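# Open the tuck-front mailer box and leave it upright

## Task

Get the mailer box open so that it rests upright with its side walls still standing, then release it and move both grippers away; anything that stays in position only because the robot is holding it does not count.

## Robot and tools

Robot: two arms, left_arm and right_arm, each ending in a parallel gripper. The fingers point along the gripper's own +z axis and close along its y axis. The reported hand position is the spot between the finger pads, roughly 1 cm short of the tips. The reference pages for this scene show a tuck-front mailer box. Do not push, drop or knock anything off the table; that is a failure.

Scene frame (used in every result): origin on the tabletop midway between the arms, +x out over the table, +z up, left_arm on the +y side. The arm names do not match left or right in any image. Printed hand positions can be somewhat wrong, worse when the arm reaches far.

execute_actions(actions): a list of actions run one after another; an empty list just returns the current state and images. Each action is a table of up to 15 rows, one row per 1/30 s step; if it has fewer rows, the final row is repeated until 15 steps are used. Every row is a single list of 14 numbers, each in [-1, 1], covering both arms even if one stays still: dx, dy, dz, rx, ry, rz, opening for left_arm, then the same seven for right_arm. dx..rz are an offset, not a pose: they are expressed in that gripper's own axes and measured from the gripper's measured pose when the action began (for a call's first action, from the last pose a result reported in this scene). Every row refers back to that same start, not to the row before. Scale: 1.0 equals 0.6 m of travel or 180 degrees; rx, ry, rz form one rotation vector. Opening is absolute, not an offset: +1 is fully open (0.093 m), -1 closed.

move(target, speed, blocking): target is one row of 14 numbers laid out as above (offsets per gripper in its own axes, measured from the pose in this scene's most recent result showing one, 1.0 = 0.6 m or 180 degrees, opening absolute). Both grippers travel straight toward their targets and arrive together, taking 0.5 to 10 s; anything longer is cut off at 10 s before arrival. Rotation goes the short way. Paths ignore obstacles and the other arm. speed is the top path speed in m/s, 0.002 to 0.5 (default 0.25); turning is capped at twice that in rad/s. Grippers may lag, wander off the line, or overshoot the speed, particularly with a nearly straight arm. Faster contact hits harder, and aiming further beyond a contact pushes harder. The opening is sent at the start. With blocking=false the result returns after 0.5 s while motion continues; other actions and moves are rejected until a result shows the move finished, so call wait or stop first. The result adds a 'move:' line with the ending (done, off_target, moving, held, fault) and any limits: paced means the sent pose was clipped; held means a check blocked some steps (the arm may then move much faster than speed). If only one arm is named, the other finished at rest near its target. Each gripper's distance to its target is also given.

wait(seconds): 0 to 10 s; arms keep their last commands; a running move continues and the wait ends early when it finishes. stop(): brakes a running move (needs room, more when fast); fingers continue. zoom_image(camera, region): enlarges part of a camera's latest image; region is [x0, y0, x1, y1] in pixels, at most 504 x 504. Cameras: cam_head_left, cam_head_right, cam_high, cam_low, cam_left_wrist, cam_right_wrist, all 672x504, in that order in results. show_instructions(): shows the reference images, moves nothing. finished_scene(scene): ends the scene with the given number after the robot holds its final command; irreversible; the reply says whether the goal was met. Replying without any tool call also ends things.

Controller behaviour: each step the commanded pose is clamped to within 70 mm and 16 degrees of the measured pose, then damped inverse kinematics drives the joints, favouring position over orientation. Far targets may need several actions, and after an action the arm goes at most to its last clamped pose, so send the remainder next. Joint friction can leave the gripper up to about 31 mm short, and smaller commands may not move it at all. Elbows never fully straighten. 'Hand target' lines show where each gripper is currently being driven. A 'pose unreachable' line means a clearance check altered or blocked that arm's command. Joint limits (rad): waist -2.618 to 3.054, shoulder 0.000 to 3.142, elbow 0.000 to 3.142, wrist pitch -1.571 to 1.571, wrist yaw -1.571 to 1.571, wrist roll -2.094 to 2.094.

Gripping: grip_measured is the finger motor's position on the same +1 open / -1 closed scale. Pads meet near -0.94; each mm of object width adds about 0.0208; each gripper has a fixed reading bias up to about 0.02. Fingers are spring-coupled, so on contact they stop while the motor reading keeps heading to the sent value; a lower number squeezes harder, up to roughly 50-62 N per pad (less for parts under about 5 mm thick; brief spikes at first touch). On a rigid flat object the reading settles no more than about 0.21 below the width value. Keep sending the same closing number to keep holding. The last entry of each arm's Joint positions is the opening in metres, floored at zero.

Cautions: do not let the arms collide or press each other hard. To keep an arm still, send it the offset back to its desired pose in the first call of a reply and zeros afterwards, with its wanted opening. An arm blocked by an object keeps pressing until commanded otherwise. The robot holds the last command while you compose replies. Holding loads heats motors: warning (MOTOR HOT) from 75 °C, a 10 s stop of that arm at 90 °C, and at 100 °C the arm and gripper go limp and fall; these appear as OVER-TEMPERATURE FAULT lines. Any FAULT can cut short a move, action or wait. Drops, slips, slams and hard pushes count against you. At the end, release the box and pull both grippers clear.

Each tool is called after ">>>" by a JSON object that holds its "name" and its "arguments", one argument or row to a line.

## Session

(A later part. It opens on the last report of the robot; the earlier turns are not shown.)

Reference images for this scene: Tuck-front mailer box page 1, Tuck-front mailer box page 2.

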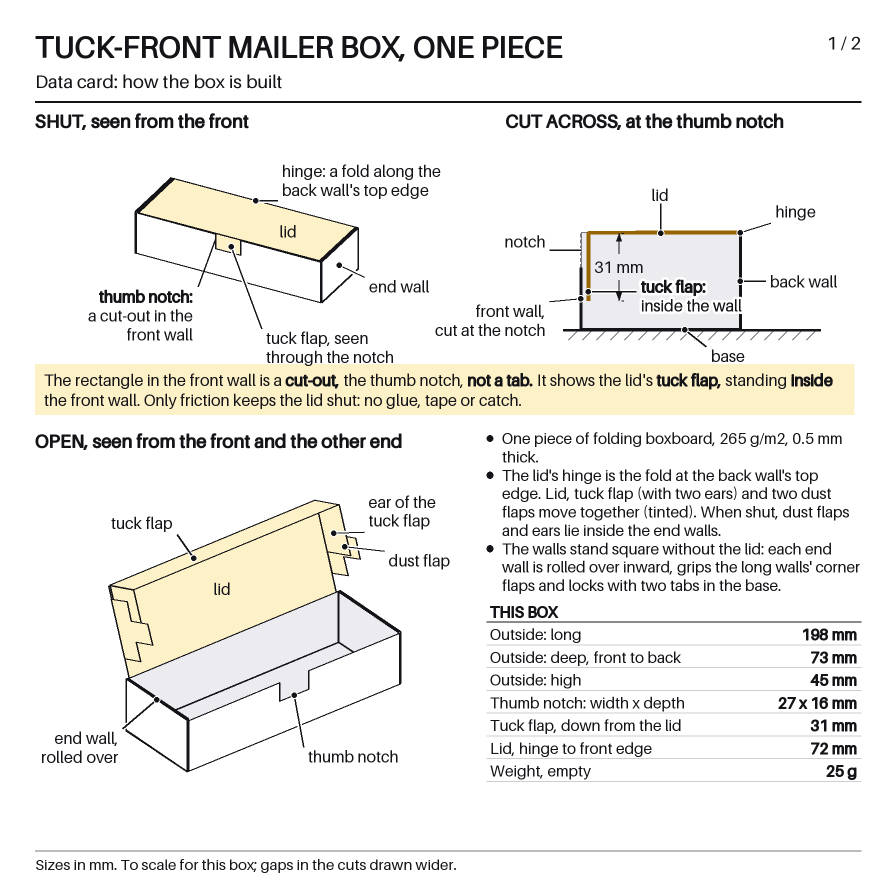

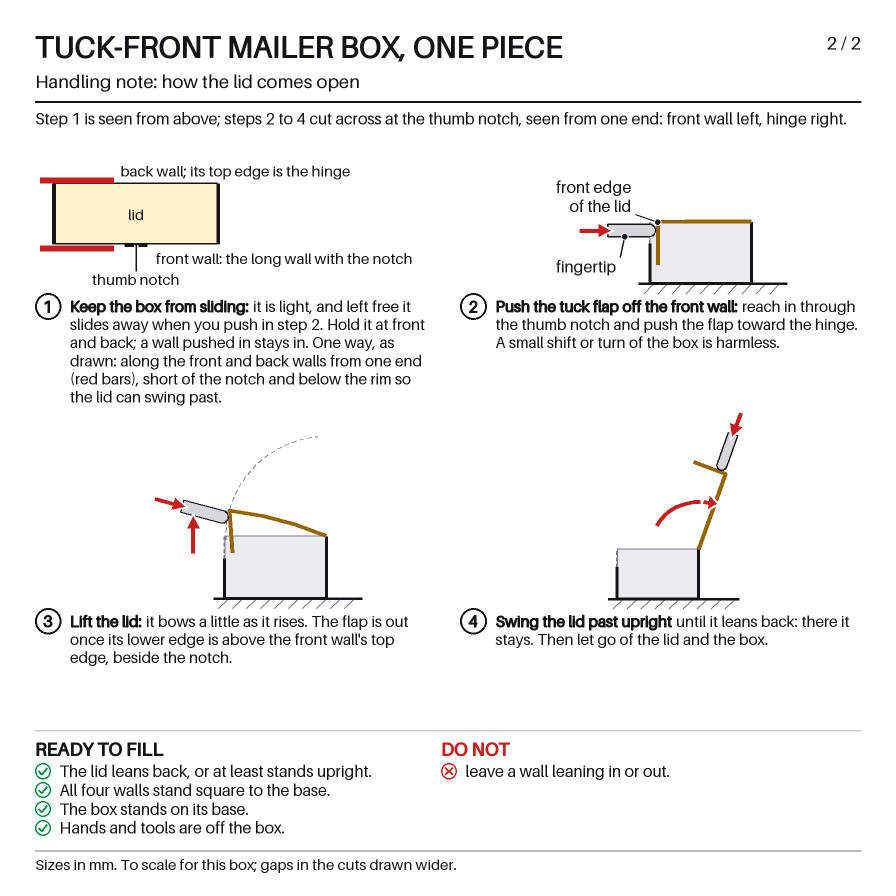

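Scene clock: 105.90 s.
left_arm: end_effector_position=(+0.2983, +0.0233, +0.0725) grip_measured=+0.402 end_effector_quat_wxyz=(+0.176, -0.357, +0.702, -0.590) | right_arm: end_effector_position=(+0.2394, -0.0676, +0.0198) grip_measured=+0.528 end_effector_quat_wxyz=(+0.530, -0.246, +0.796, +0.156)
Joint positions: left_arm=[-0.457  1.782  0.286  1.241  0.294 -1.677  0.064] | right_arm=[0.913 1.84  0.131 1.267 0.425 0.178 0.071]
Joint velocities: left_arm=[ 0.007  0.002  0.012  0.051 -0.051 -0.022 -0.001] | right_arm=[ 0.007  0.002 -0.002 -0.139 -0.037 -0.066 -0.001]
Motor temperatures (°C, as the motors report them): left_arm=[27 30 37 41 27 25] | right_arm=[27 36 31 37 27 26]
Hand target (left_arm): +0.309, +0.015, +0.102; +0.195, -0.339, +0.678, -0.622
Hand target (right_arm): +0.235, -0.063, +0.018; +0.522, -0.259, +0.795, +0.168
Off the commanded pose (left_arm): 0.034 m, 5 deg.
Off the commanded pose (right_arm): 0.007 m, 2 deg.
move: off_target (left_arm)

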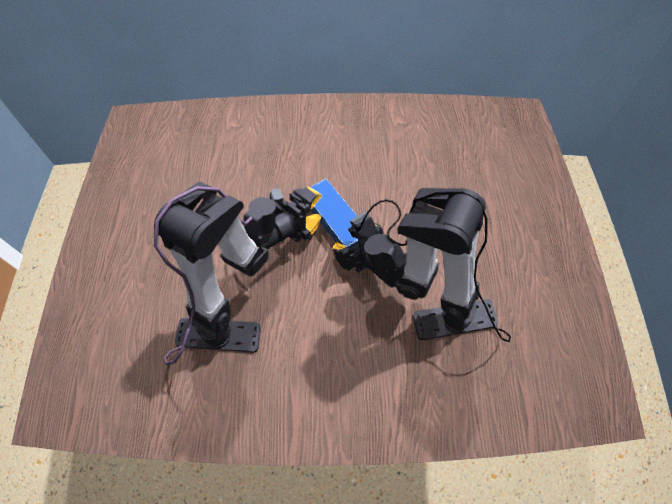

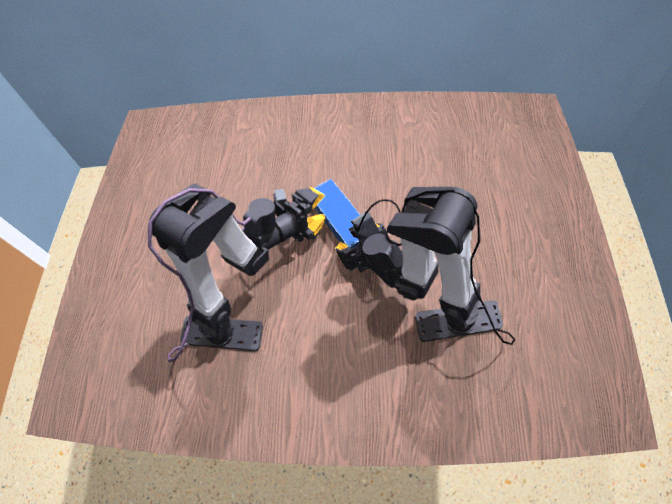

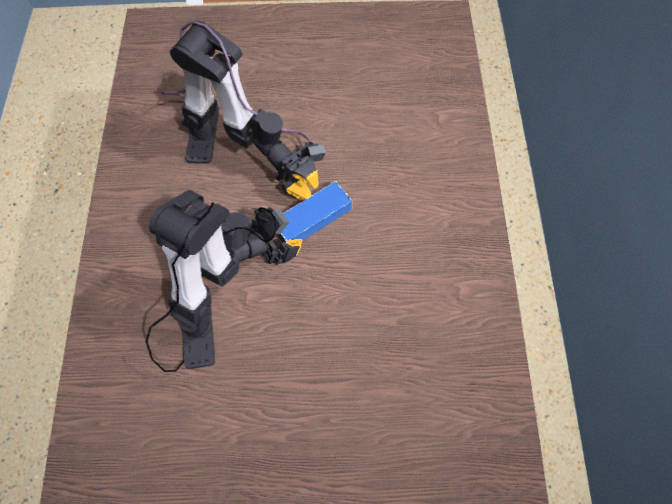

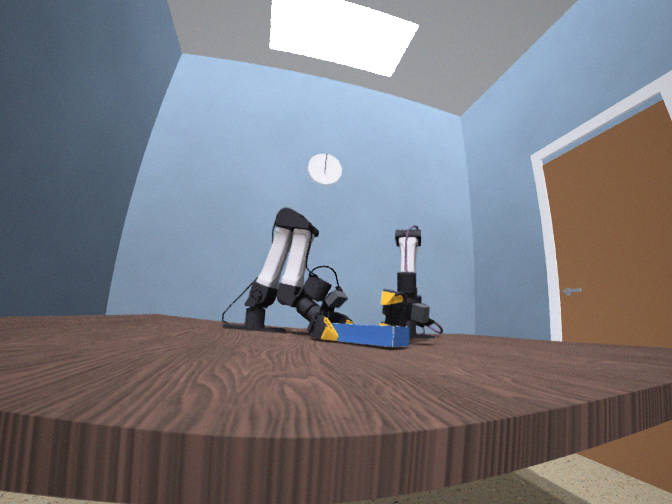

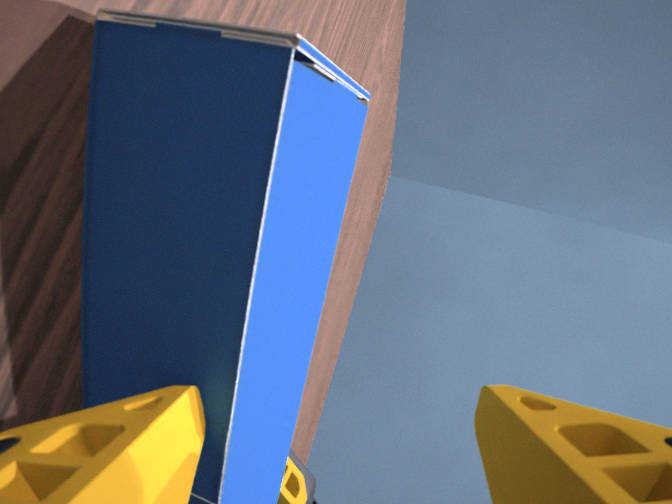

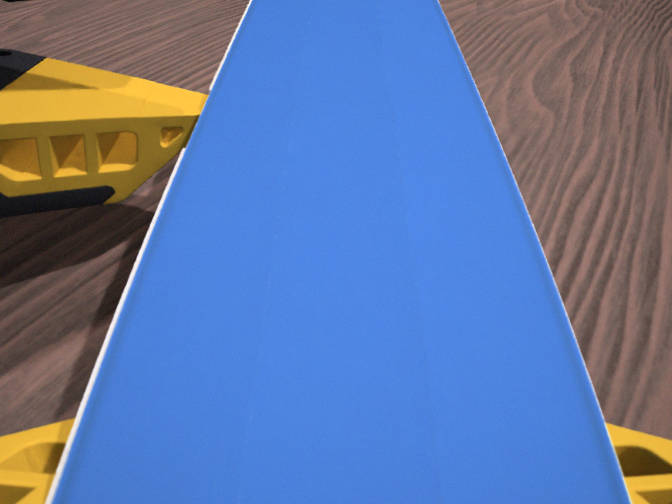

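>>> {"name": "move", "arguments": {
  "target": [0.03,-0.02,-0.005,0,0,0,0.4,0,0.008,0,-0.01,0,0,0.52],
  "speed": 0.015
}}

>>> {"name": "move", "arguments": {
  "target": [0.01,-0.07,0.02,0.03,0,0,0.4,0,0.005,0,-0.006,0,0,0.52],
  "speed": 0.015
}}

Scene clock: 109.90 s.
left_arm: end_effector_position=(+0.2921, +0.0178, +0.0779) grip_measured=+0.402 end_effector_quat_wxyz=(+0.181, -0.365, +0.707, -0.578) | right_arm: end_effector_position=(+0.2394, -0.0679, +0.0193) grip_measured=+0.528 end_effector_quat_wxyz=(+0.530, -0.246, +0.797, +0.154)
Joint positions: left_arm=[-0.508  1.698  0.286  1.135  0.223 -1.682  0.064] | right_arm=[0.913 1.84  0.131 1.264 0.426 0.178 0.071]
Joint velocities: left_arm=[-0.007 -0.002 -0.007  0.007 -0.051 -0.066 -0.001] | right_arm=[ 0.027  0.002 -0.022  0.051 -0.022  0.007 -0.   ]
Motor temperatures (°C, as the motors report them): left_arm=[27 30 37 41 27 25] | right_arm=[27 36 31 37 27 26]
Hand target (left_arm): +0.287, +0.012, +0.087; +0.176, -0.357, +0.702, -0.590
Hand target (right_arm): +0.237, -0.064, +0.020; +0.526, -0.254, +0.794, +0.168
Off the commanded pose (left_arm): 0.012 m, 2 deg.
Off the commanded pose (right_arm): 0.005 m, 2 deg.
move: off_target (left_arm)

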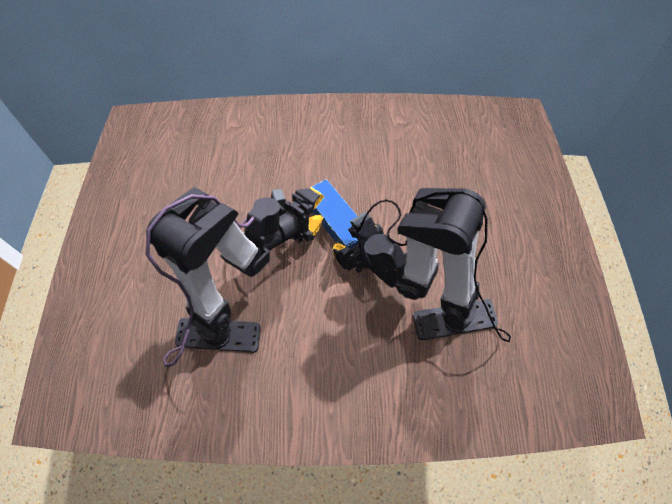

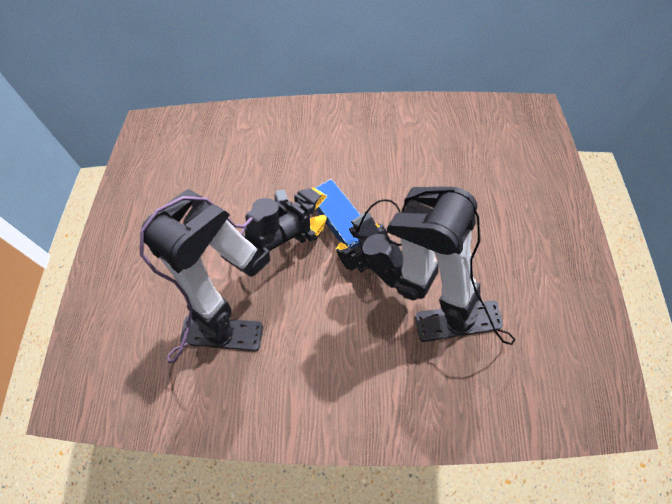

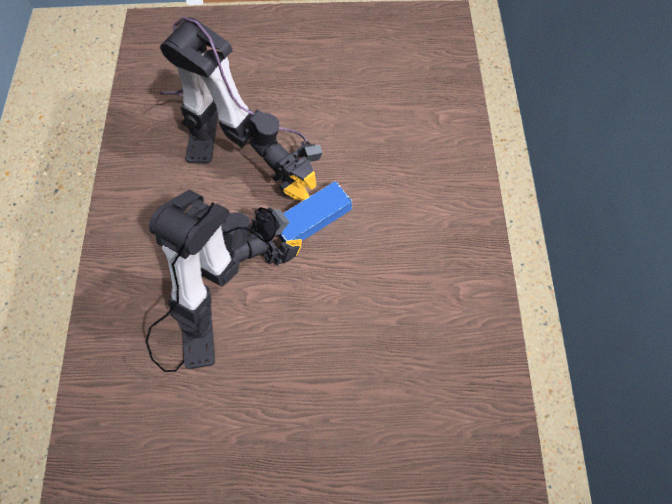

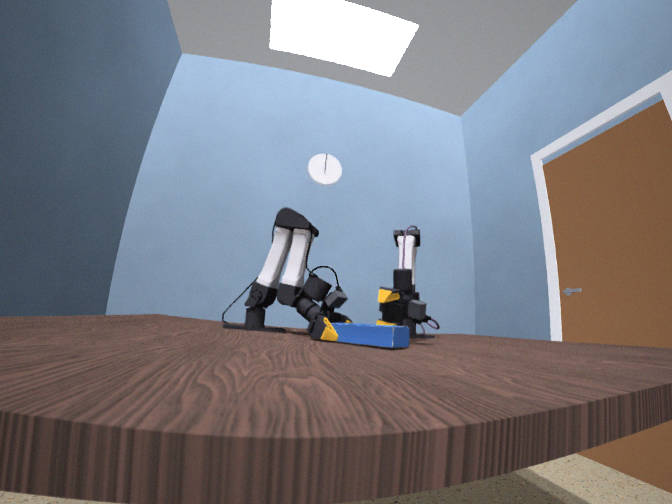

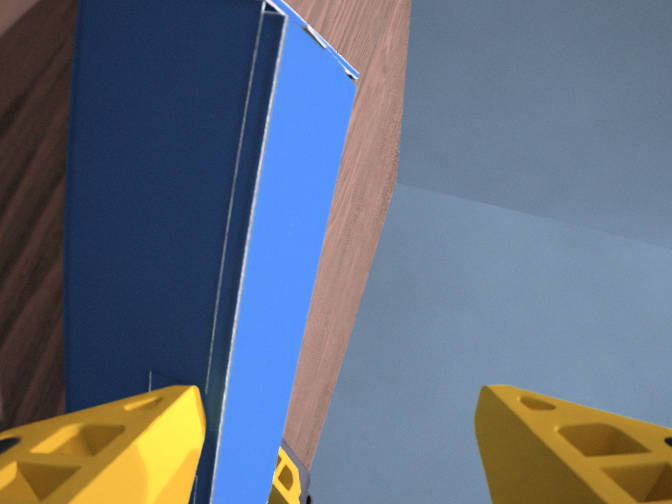

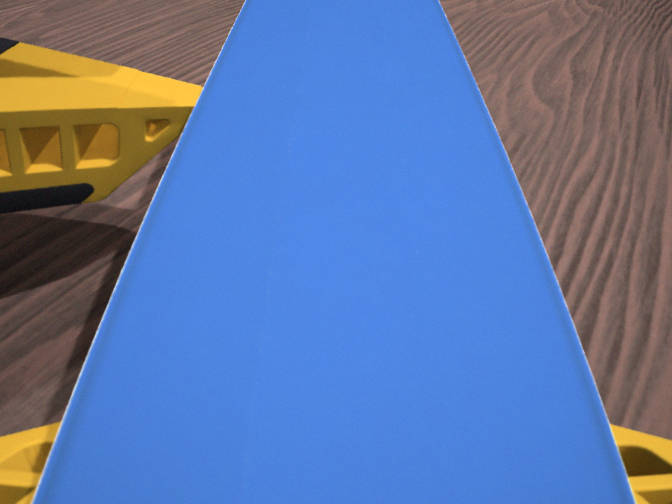

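Scene clock: 113.27 s.
left_arm: end_effector_position=(+0.2989, +0.0130, +0.0826) grip_measured=+0.402 end_effector_quat_wxyz=(+0.182, -0.375, +0.703, -0.576) | right_arm: end_effector_position=(+0.2425, -0.0717, +0.0200) grip_measured=+0.528 end_effector_quat_wxyz=(+0.534, -0.237, +0.798, +0.146)
Joint positions: left_arm=[-0.52   1.684  0.323  1.082  0.196 -1.698  0.064] | right_arm=[0.91  1.84  0.131 1.264 0.45  0.183 0.071]
Joint velocities: left_arm=[-0.002 -0.007  0.007 -0.066  0.007  0.037 -0.001] | right_arm=[ 0.002  0.012 -0.017  0.066  0.037  0.022  0.001]
Motor temperatures (°C, as the motors report them): left_arm=[27 30 37 41 27 25] | right_arm=[27 36 31 37 27 26]
Hand target (left_arm): +0.307, +0.003, +0.116; +0.197, -0.356, +0.679, -0.611
Hand target (right_arm): +0.238, -0.066, +0.019; +0.527, -0.251, +0.796, +0.162
Off the commanded pose (left_arm): 0.036 m, 6 deg.
Off the commanded pose (right_arm): 0.008 m, 3 deg.
move: off_target (left_arm, right_arm)

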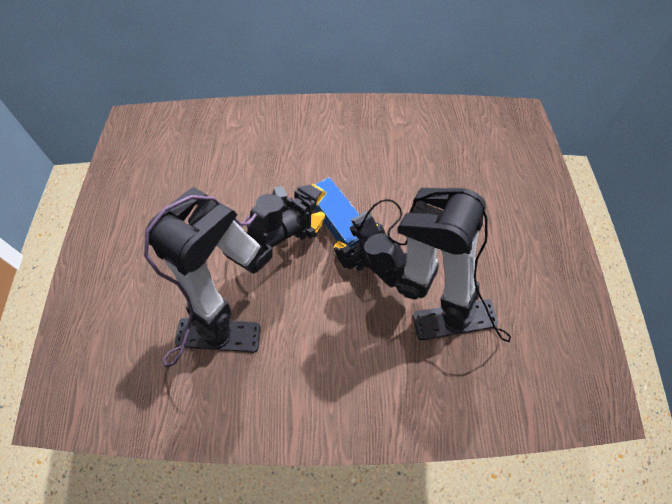

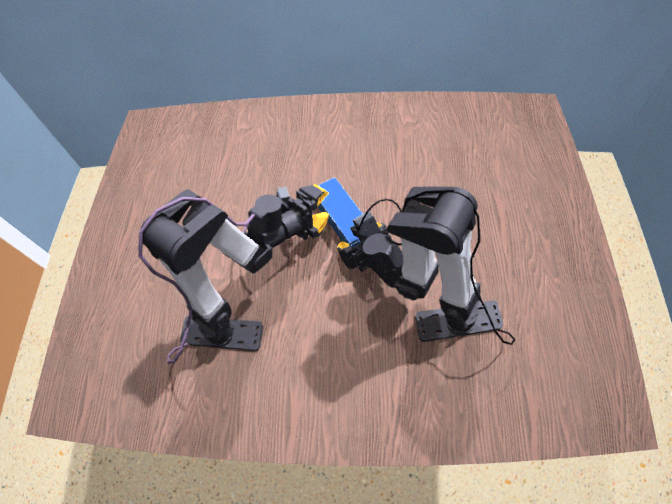

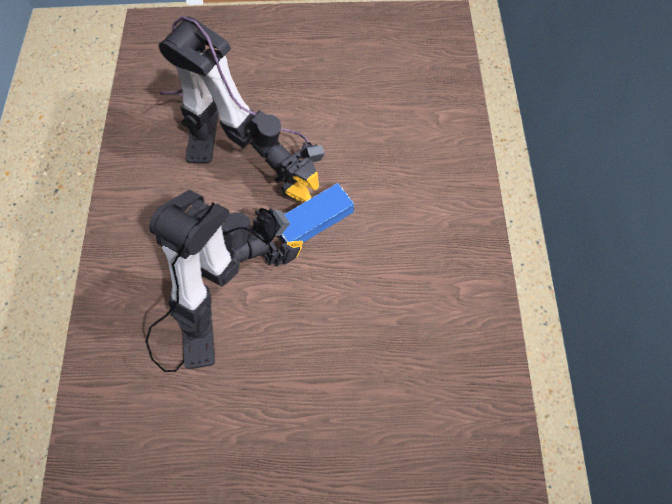

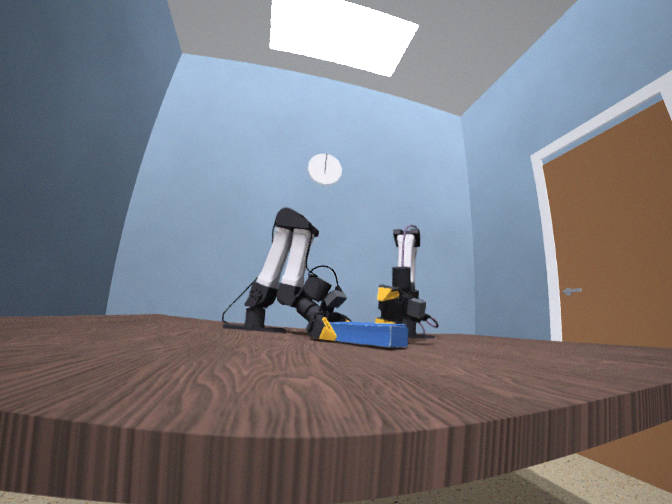

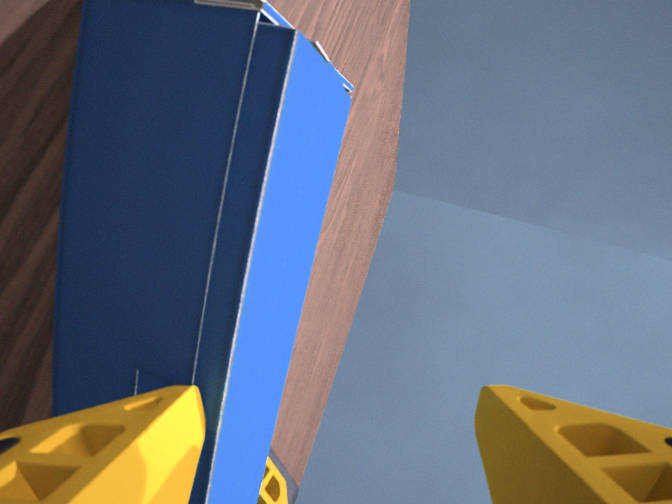

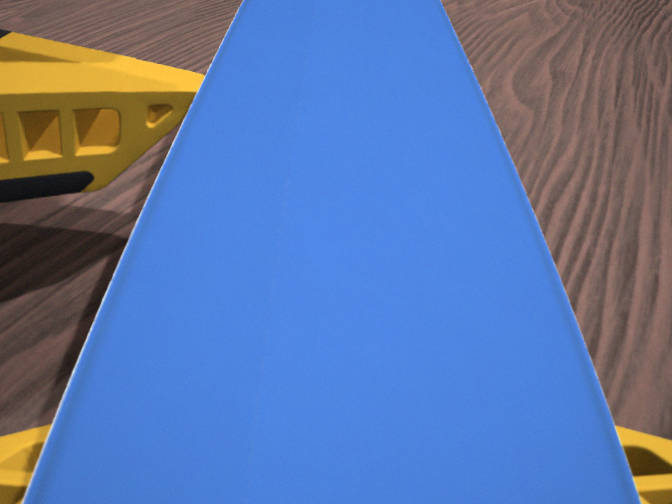

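>>> {"name": "move", "arguments": {
  "target": [0.015,-0.04,-0.004,0,0,0,0.4,0,0.008,0,-0.01,0,0,0.52],
  "speed": 0.015
}}

Scene clock: 117.83 s.
left_arm: end_effector_position=(+0.2951, +0.0132, +0.0921) grip_measured=+0.402 end_effector_quat_wxyz=(+0.178, -0.381, +0.711, -0.563) | right_arm: end_effector_position=(+0.2395, -0.0681, +0.0187) grip_measured=+0.528 end_effector_quat_wxyz=(+0.528, -0.245, +0.798, +0.156)
Joint positions: left_arm=[-0.532  1.574  0.34   0.921  0.18  -1.698  0.064] | right_arm=[0.91  1.84  0.131 1.262 0.421 0.183 0.071]
Joint velocities: left_arm=[ 0.017 -0.002  0.012 -0.037 -0.051 -0.066  0.   ] | right_arm=[ 0.007 -0.002 -0.002 -0.022  0.007 -0.051 -0.   ]
Motor temperatures (°C, as the motors report them): left_arm=[27 31 37 42 27 25] | right_arm=[27 36 31 38 27 26]
Hand target (left_arm): +0.299, +0.007, +0.107; +0.182, -0.375, +0.703, -0.576
Hand target (right_arm): +0.240, -0.068, +0.020; +0.530, -0.245, +0.796, +0.158
Off the commanded pose (left_arm): 0.017 m, 2 deg.
Off the commanded pose (right_arm): 0.001 m, 0 deg.
move: off_target (left_arm)

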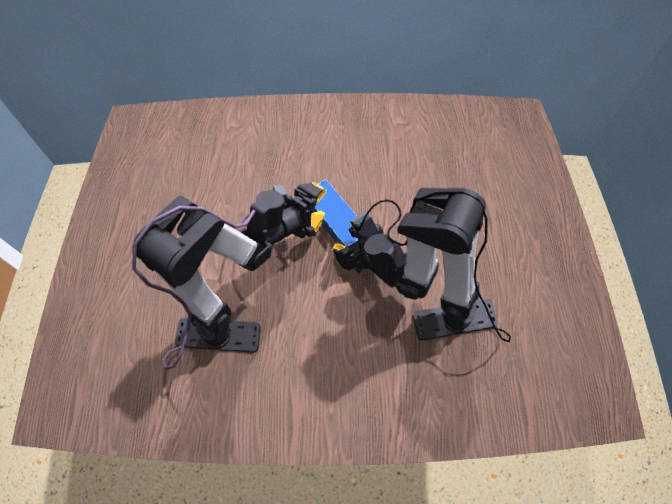

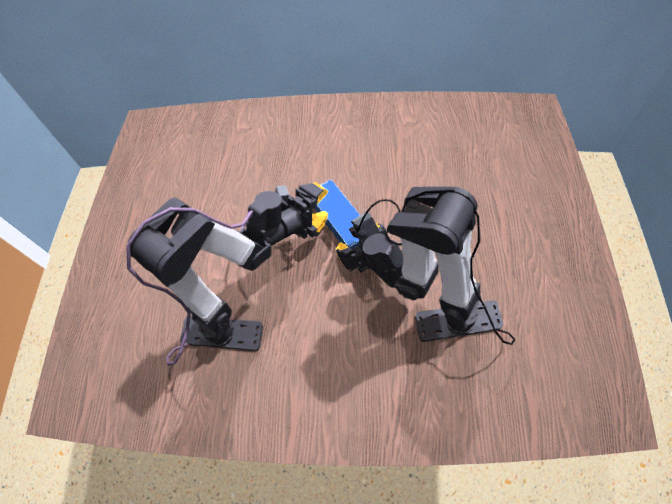

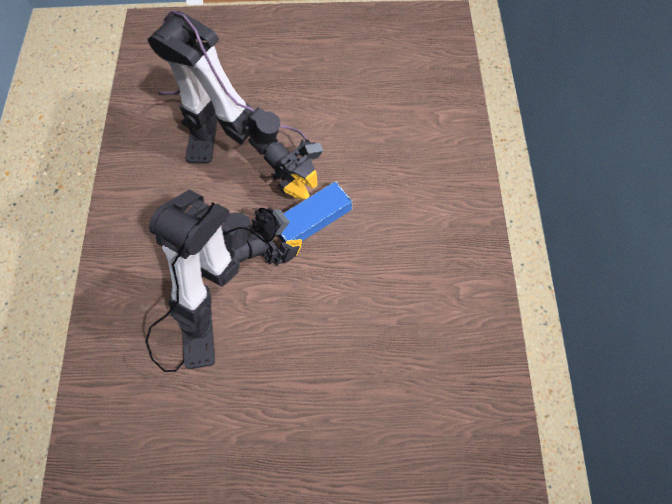

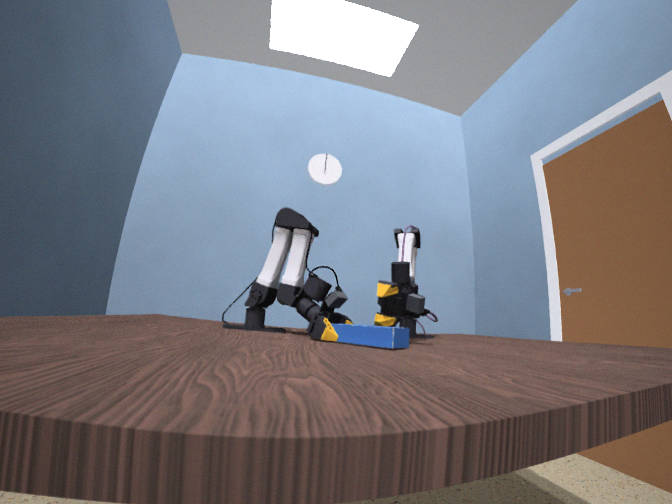

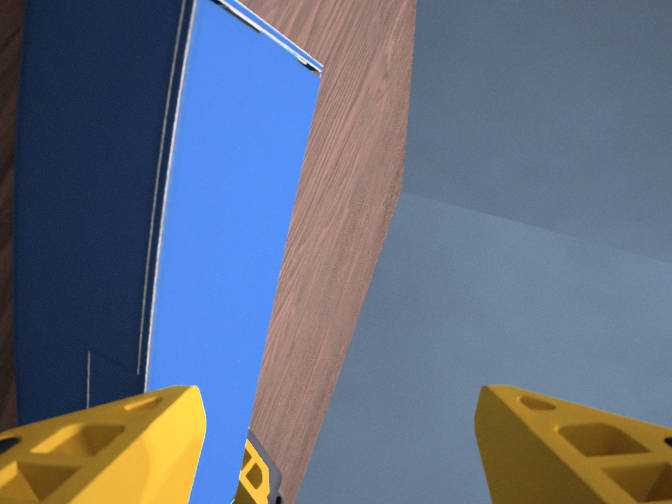

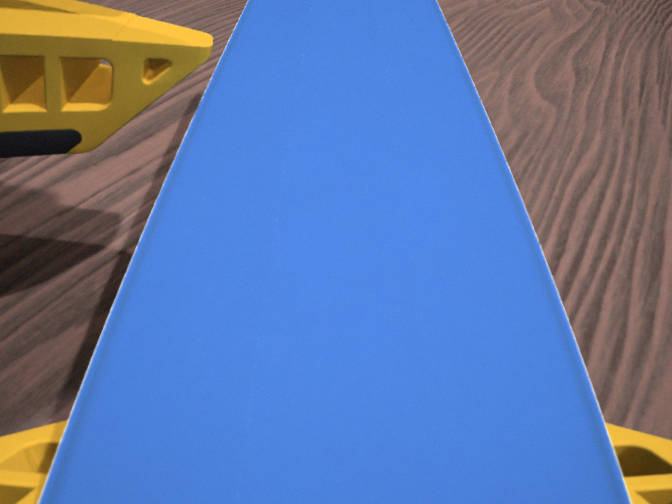

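>>> {"name": "move", "arguments": {
  "target": [0.01,0.03,-0.012,0,0,0,1,0,0,0,0,0,0,0.52],
  "speed": 0.02
}}

Scene clock: 122.17 s.
left_arm: end_effector_position=(+0.2879, +0.0138, +0.0962) grip_measured=+0.995 end_effector_quat_wxyz=(+0.189, -0.372, +0.702, -0.577) | right_arm: end_effector_position=(+0.2394, -0.0680, +0.0186) grip_measured=+0.528 end_effector_quat_wxyz=(+0.527, -0.245, +0.798, +0.156)
Joint positions: left_arm=[-0.55   1.574  0.296  1.008  0.16  -1.698  0.093] | right_arm=[0.91  1.84  0.131 1.261 0.42  0.183 0.071]
Joint velocities: left_arm=[ 0.012 -0.007 -0.007  0.11  -0.022  0.007  0.001] | right_arm=[ 0.017 -0.012 -0.022  0.007  0.037 -0.007 -0.   ]
Motor temperatures (°C, as the motors report them): left_arm=[27 31 37 42 27 25] | right_arm=[27 36 31 38 27 26]
Hand target (left_arm): +0.280, +0.016, +0.079; +0.178, -0.381, +0.712, -0.562
Hand target (right_arm): +0.239, -0.068, +0.019; +0.528, -0.245, +0.798, +0.156
Off the commanded pose (left_arm): 0.019 m, 3 deg.
Off the commanded pose (right_arm): 0.000 m, 0 deg.
move: off_target (left_arm)

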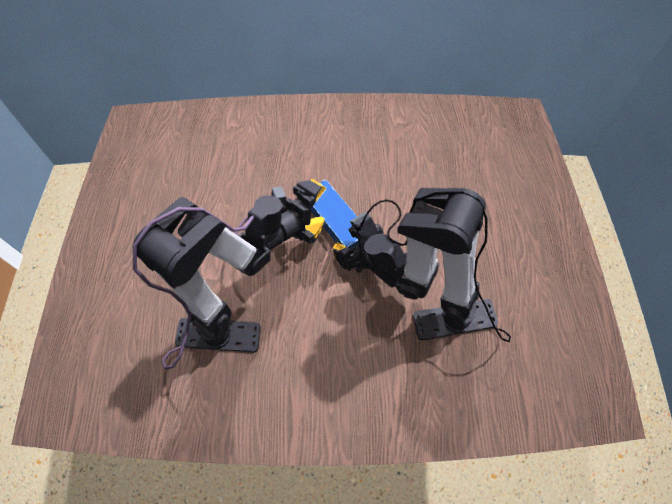

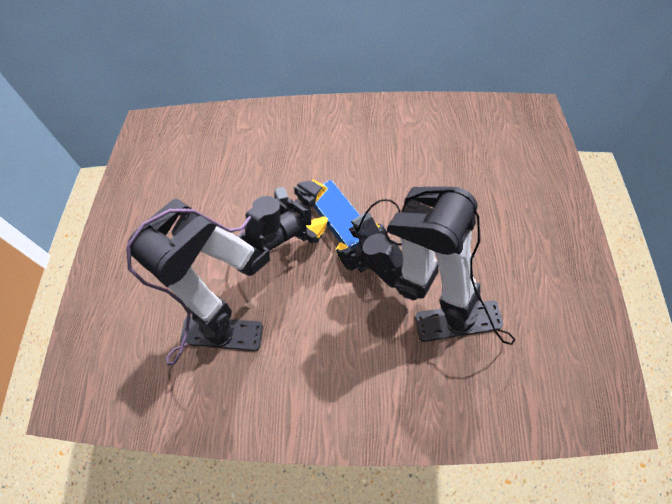

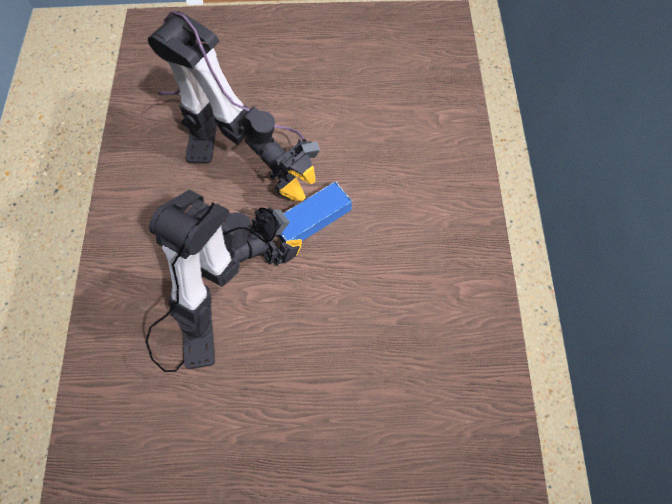

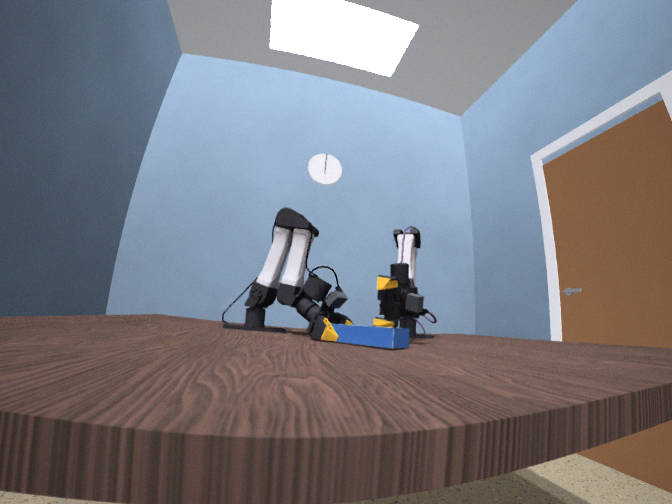

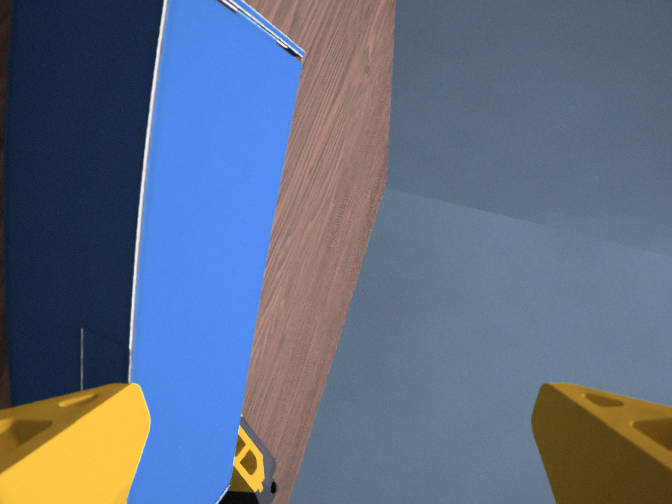

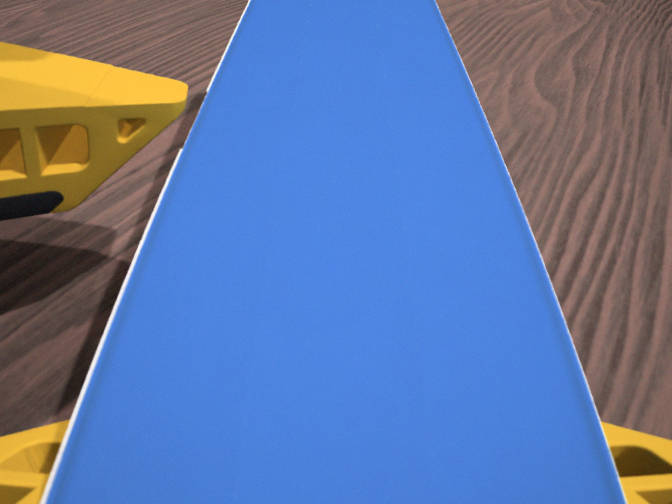

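>>> {"name": "move", "arguments": {
  "target": [0,0.04,0,0,0,0,1,0,0,0,0,0,0,0.52],
  "speed": 0.02
}}

>>> {"name": "move", "arguments": {
  "target": [0.005,-0.015,0.035,0,0,0,1,0,0.008,0,-0.01,0,0,0.52],
  "speed": 0.015
}}

Scene clock: 125.37 s.
left_arm: end_effector_position=(+0.2892, +0.0136, +0.0903) grip_measured=+0.995 end_effector_quat_wxyz=(+0.198, -0.365, +0.691, -0.592) | right_arm: end_effector_position=(+0.2394, -0.0681, +0.0185) grip_measured=+0.528 end_effector_quat_wxyz=(+0.527, -0.245, +0.798, +0.156)
Joint positions: left_arm=[-0.55   1.677  0.272  1.179  0.157 -1.698  0.093] | right_arm=[0.91  1.84  0.131 1.261 0.42  0.183 0.071]
Joint velocities: left_arm=[-0.002  0.022 -0.007  0.022 -0.007 -0.022 -0.   ] | right_arm=[ 0.007 -0.002 -0.032 -0.022  0.007 -0.095  0.001]
Motor temperatures (°C, as the motors report them): left_arm=[27 30 37 42 27 25] | right_arm=[27 36 31 38 27 26]
Hand target (left_arm): +0.281, +0.016, +0.074; +0.189, -0.372, +0.702, -0.577
Hand target (right_arm): +0.239, -0.068, +0.019; +0.527, -0.245, +0.798, +0.156
Off the commanded pose (left_arm): 0.019 m, 2 deg.
Off the commanded pose (right_arm): 0.000 m, 0 deg.
move: off_target (left_arm)

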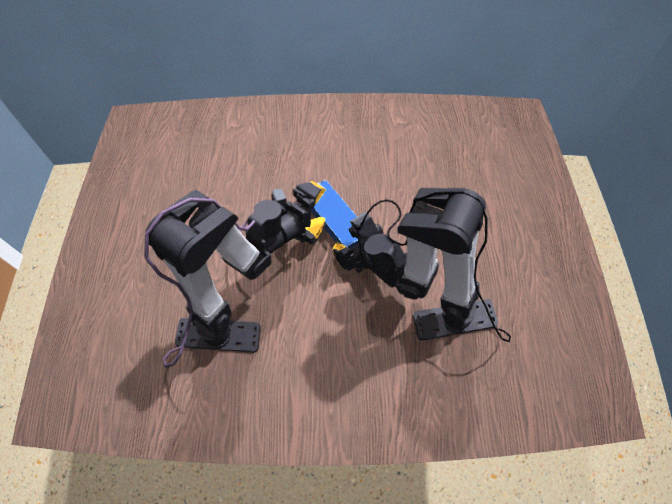

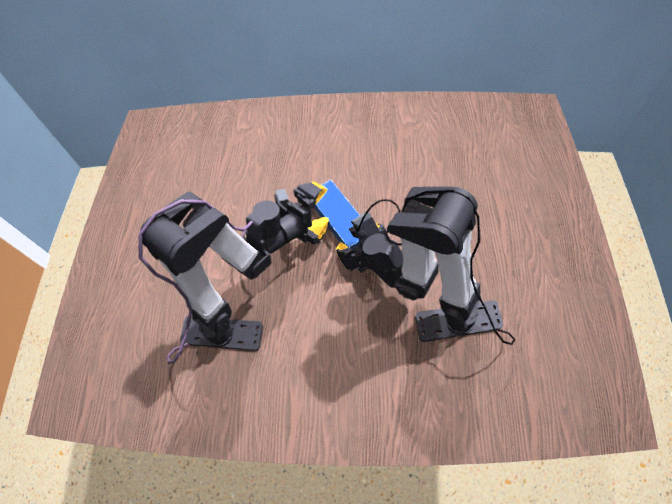

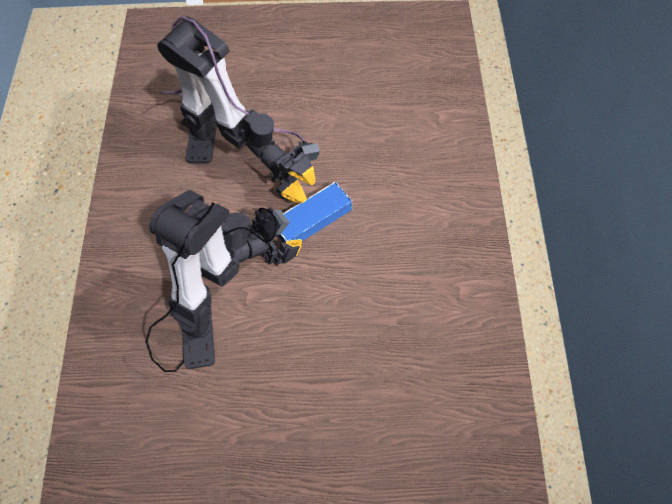

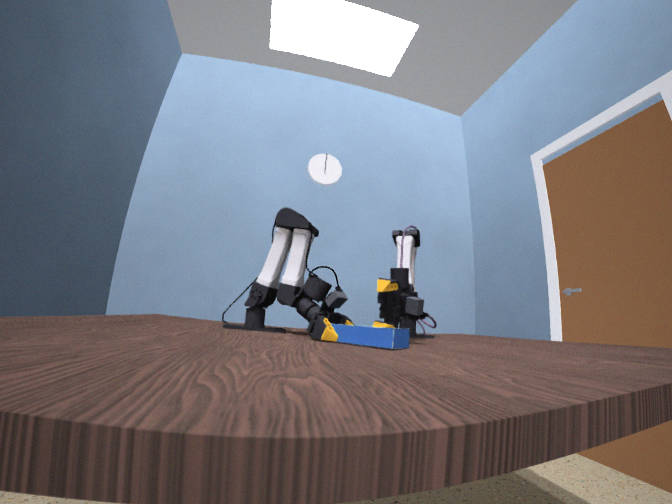

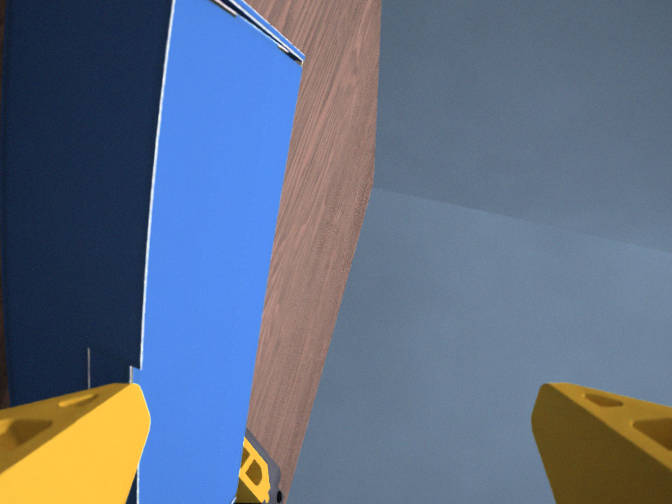

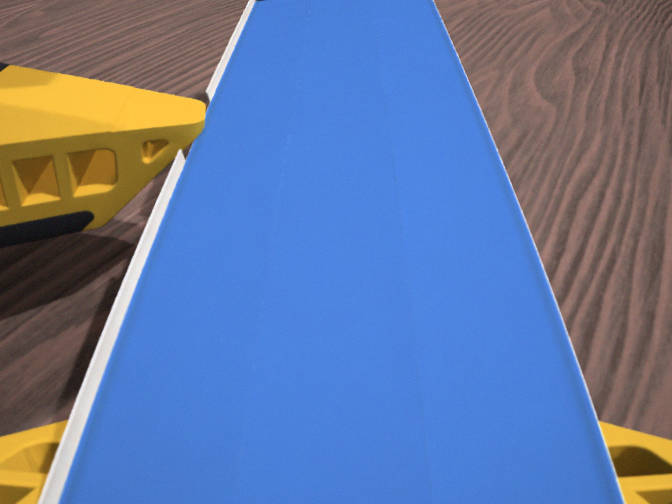

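Scene clock: 127.13 s.
left_arm: end_effector_position=(+0.2999, +0.0037, +0.1003) grip_measured=+0.995 end_effector_quat_wxyz=(+0.203, -0.362, +0.687, -0.597) | right_arm: end_effector_position=(+0.2388, -0.0673, +0.0184) grip_measured=+0.528 end_effector_quat_wxyz=(+0.526, -0.247, +0.798, +0.158)
Joint positions: left_arm=[-0.561  1.678  0.331  1.137  0.144 -1.698  0.093] | right_arm=[0.91  1.84  0.131 1.261 0.415 0.183 0.071]
Joint velocities: left_arm=[-0.012  0.012  0.002  0.066  0.007 -0.051 -0.001] | right_arm=[ 0.017 -0.017  0.007 -0.007  0.022 -0.037  0.001]
Motor temperatures (°C, as the motors report them): left_arm=[27 30 37 42 27 25] | right_arm=[27 36 31 38 27 26]
Hand target (left_arm): +0.304, -0.003, +0.095; +0.198, -0.365, +0.691, -0.591
Hand target (right_arm): +0.237, -0.064, +0.018; +0.523, -0.254, +0.796, +0.168
Off the commanded pose (left_arm): 0.010 m, 1 deg.
Off the commanded pose (right_arm): 0.004 m, 1 deg.
move: done

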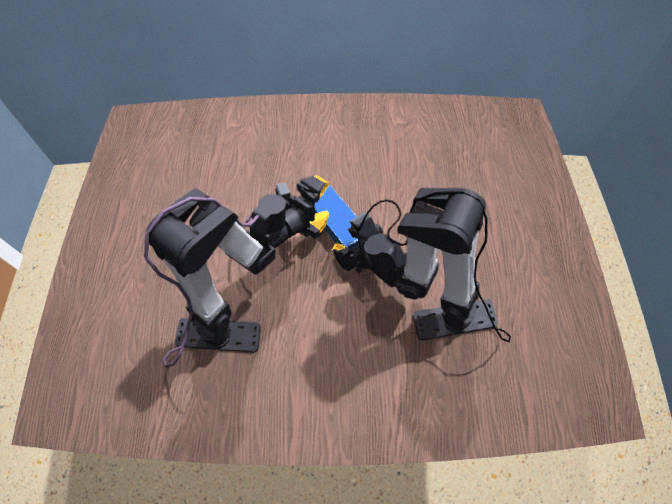

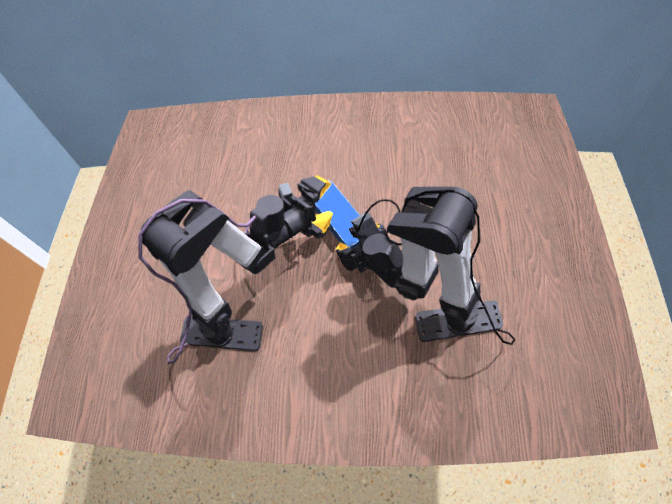

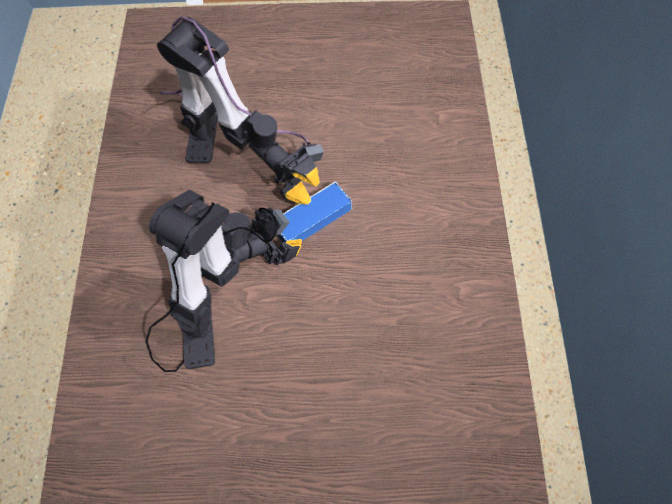

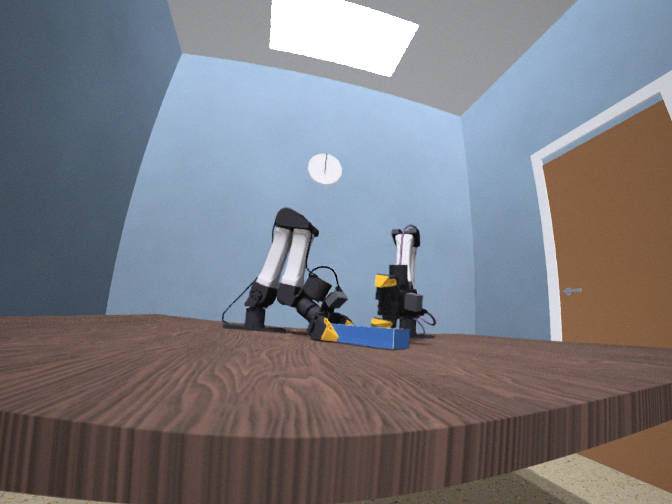

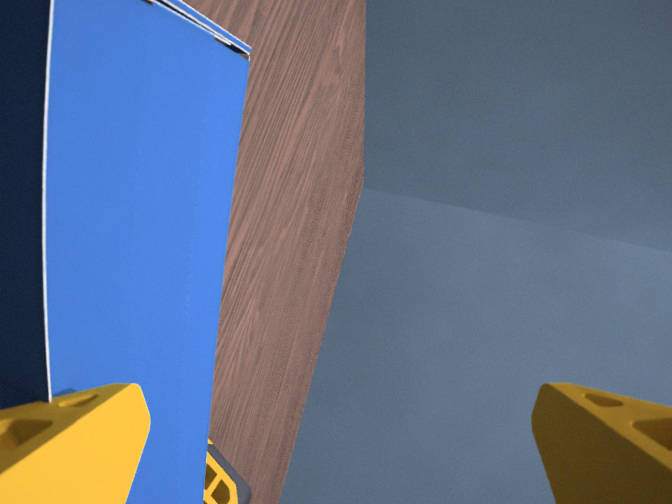

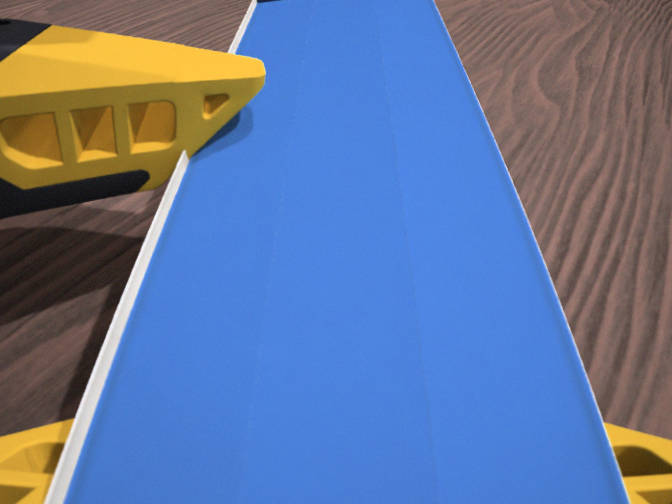

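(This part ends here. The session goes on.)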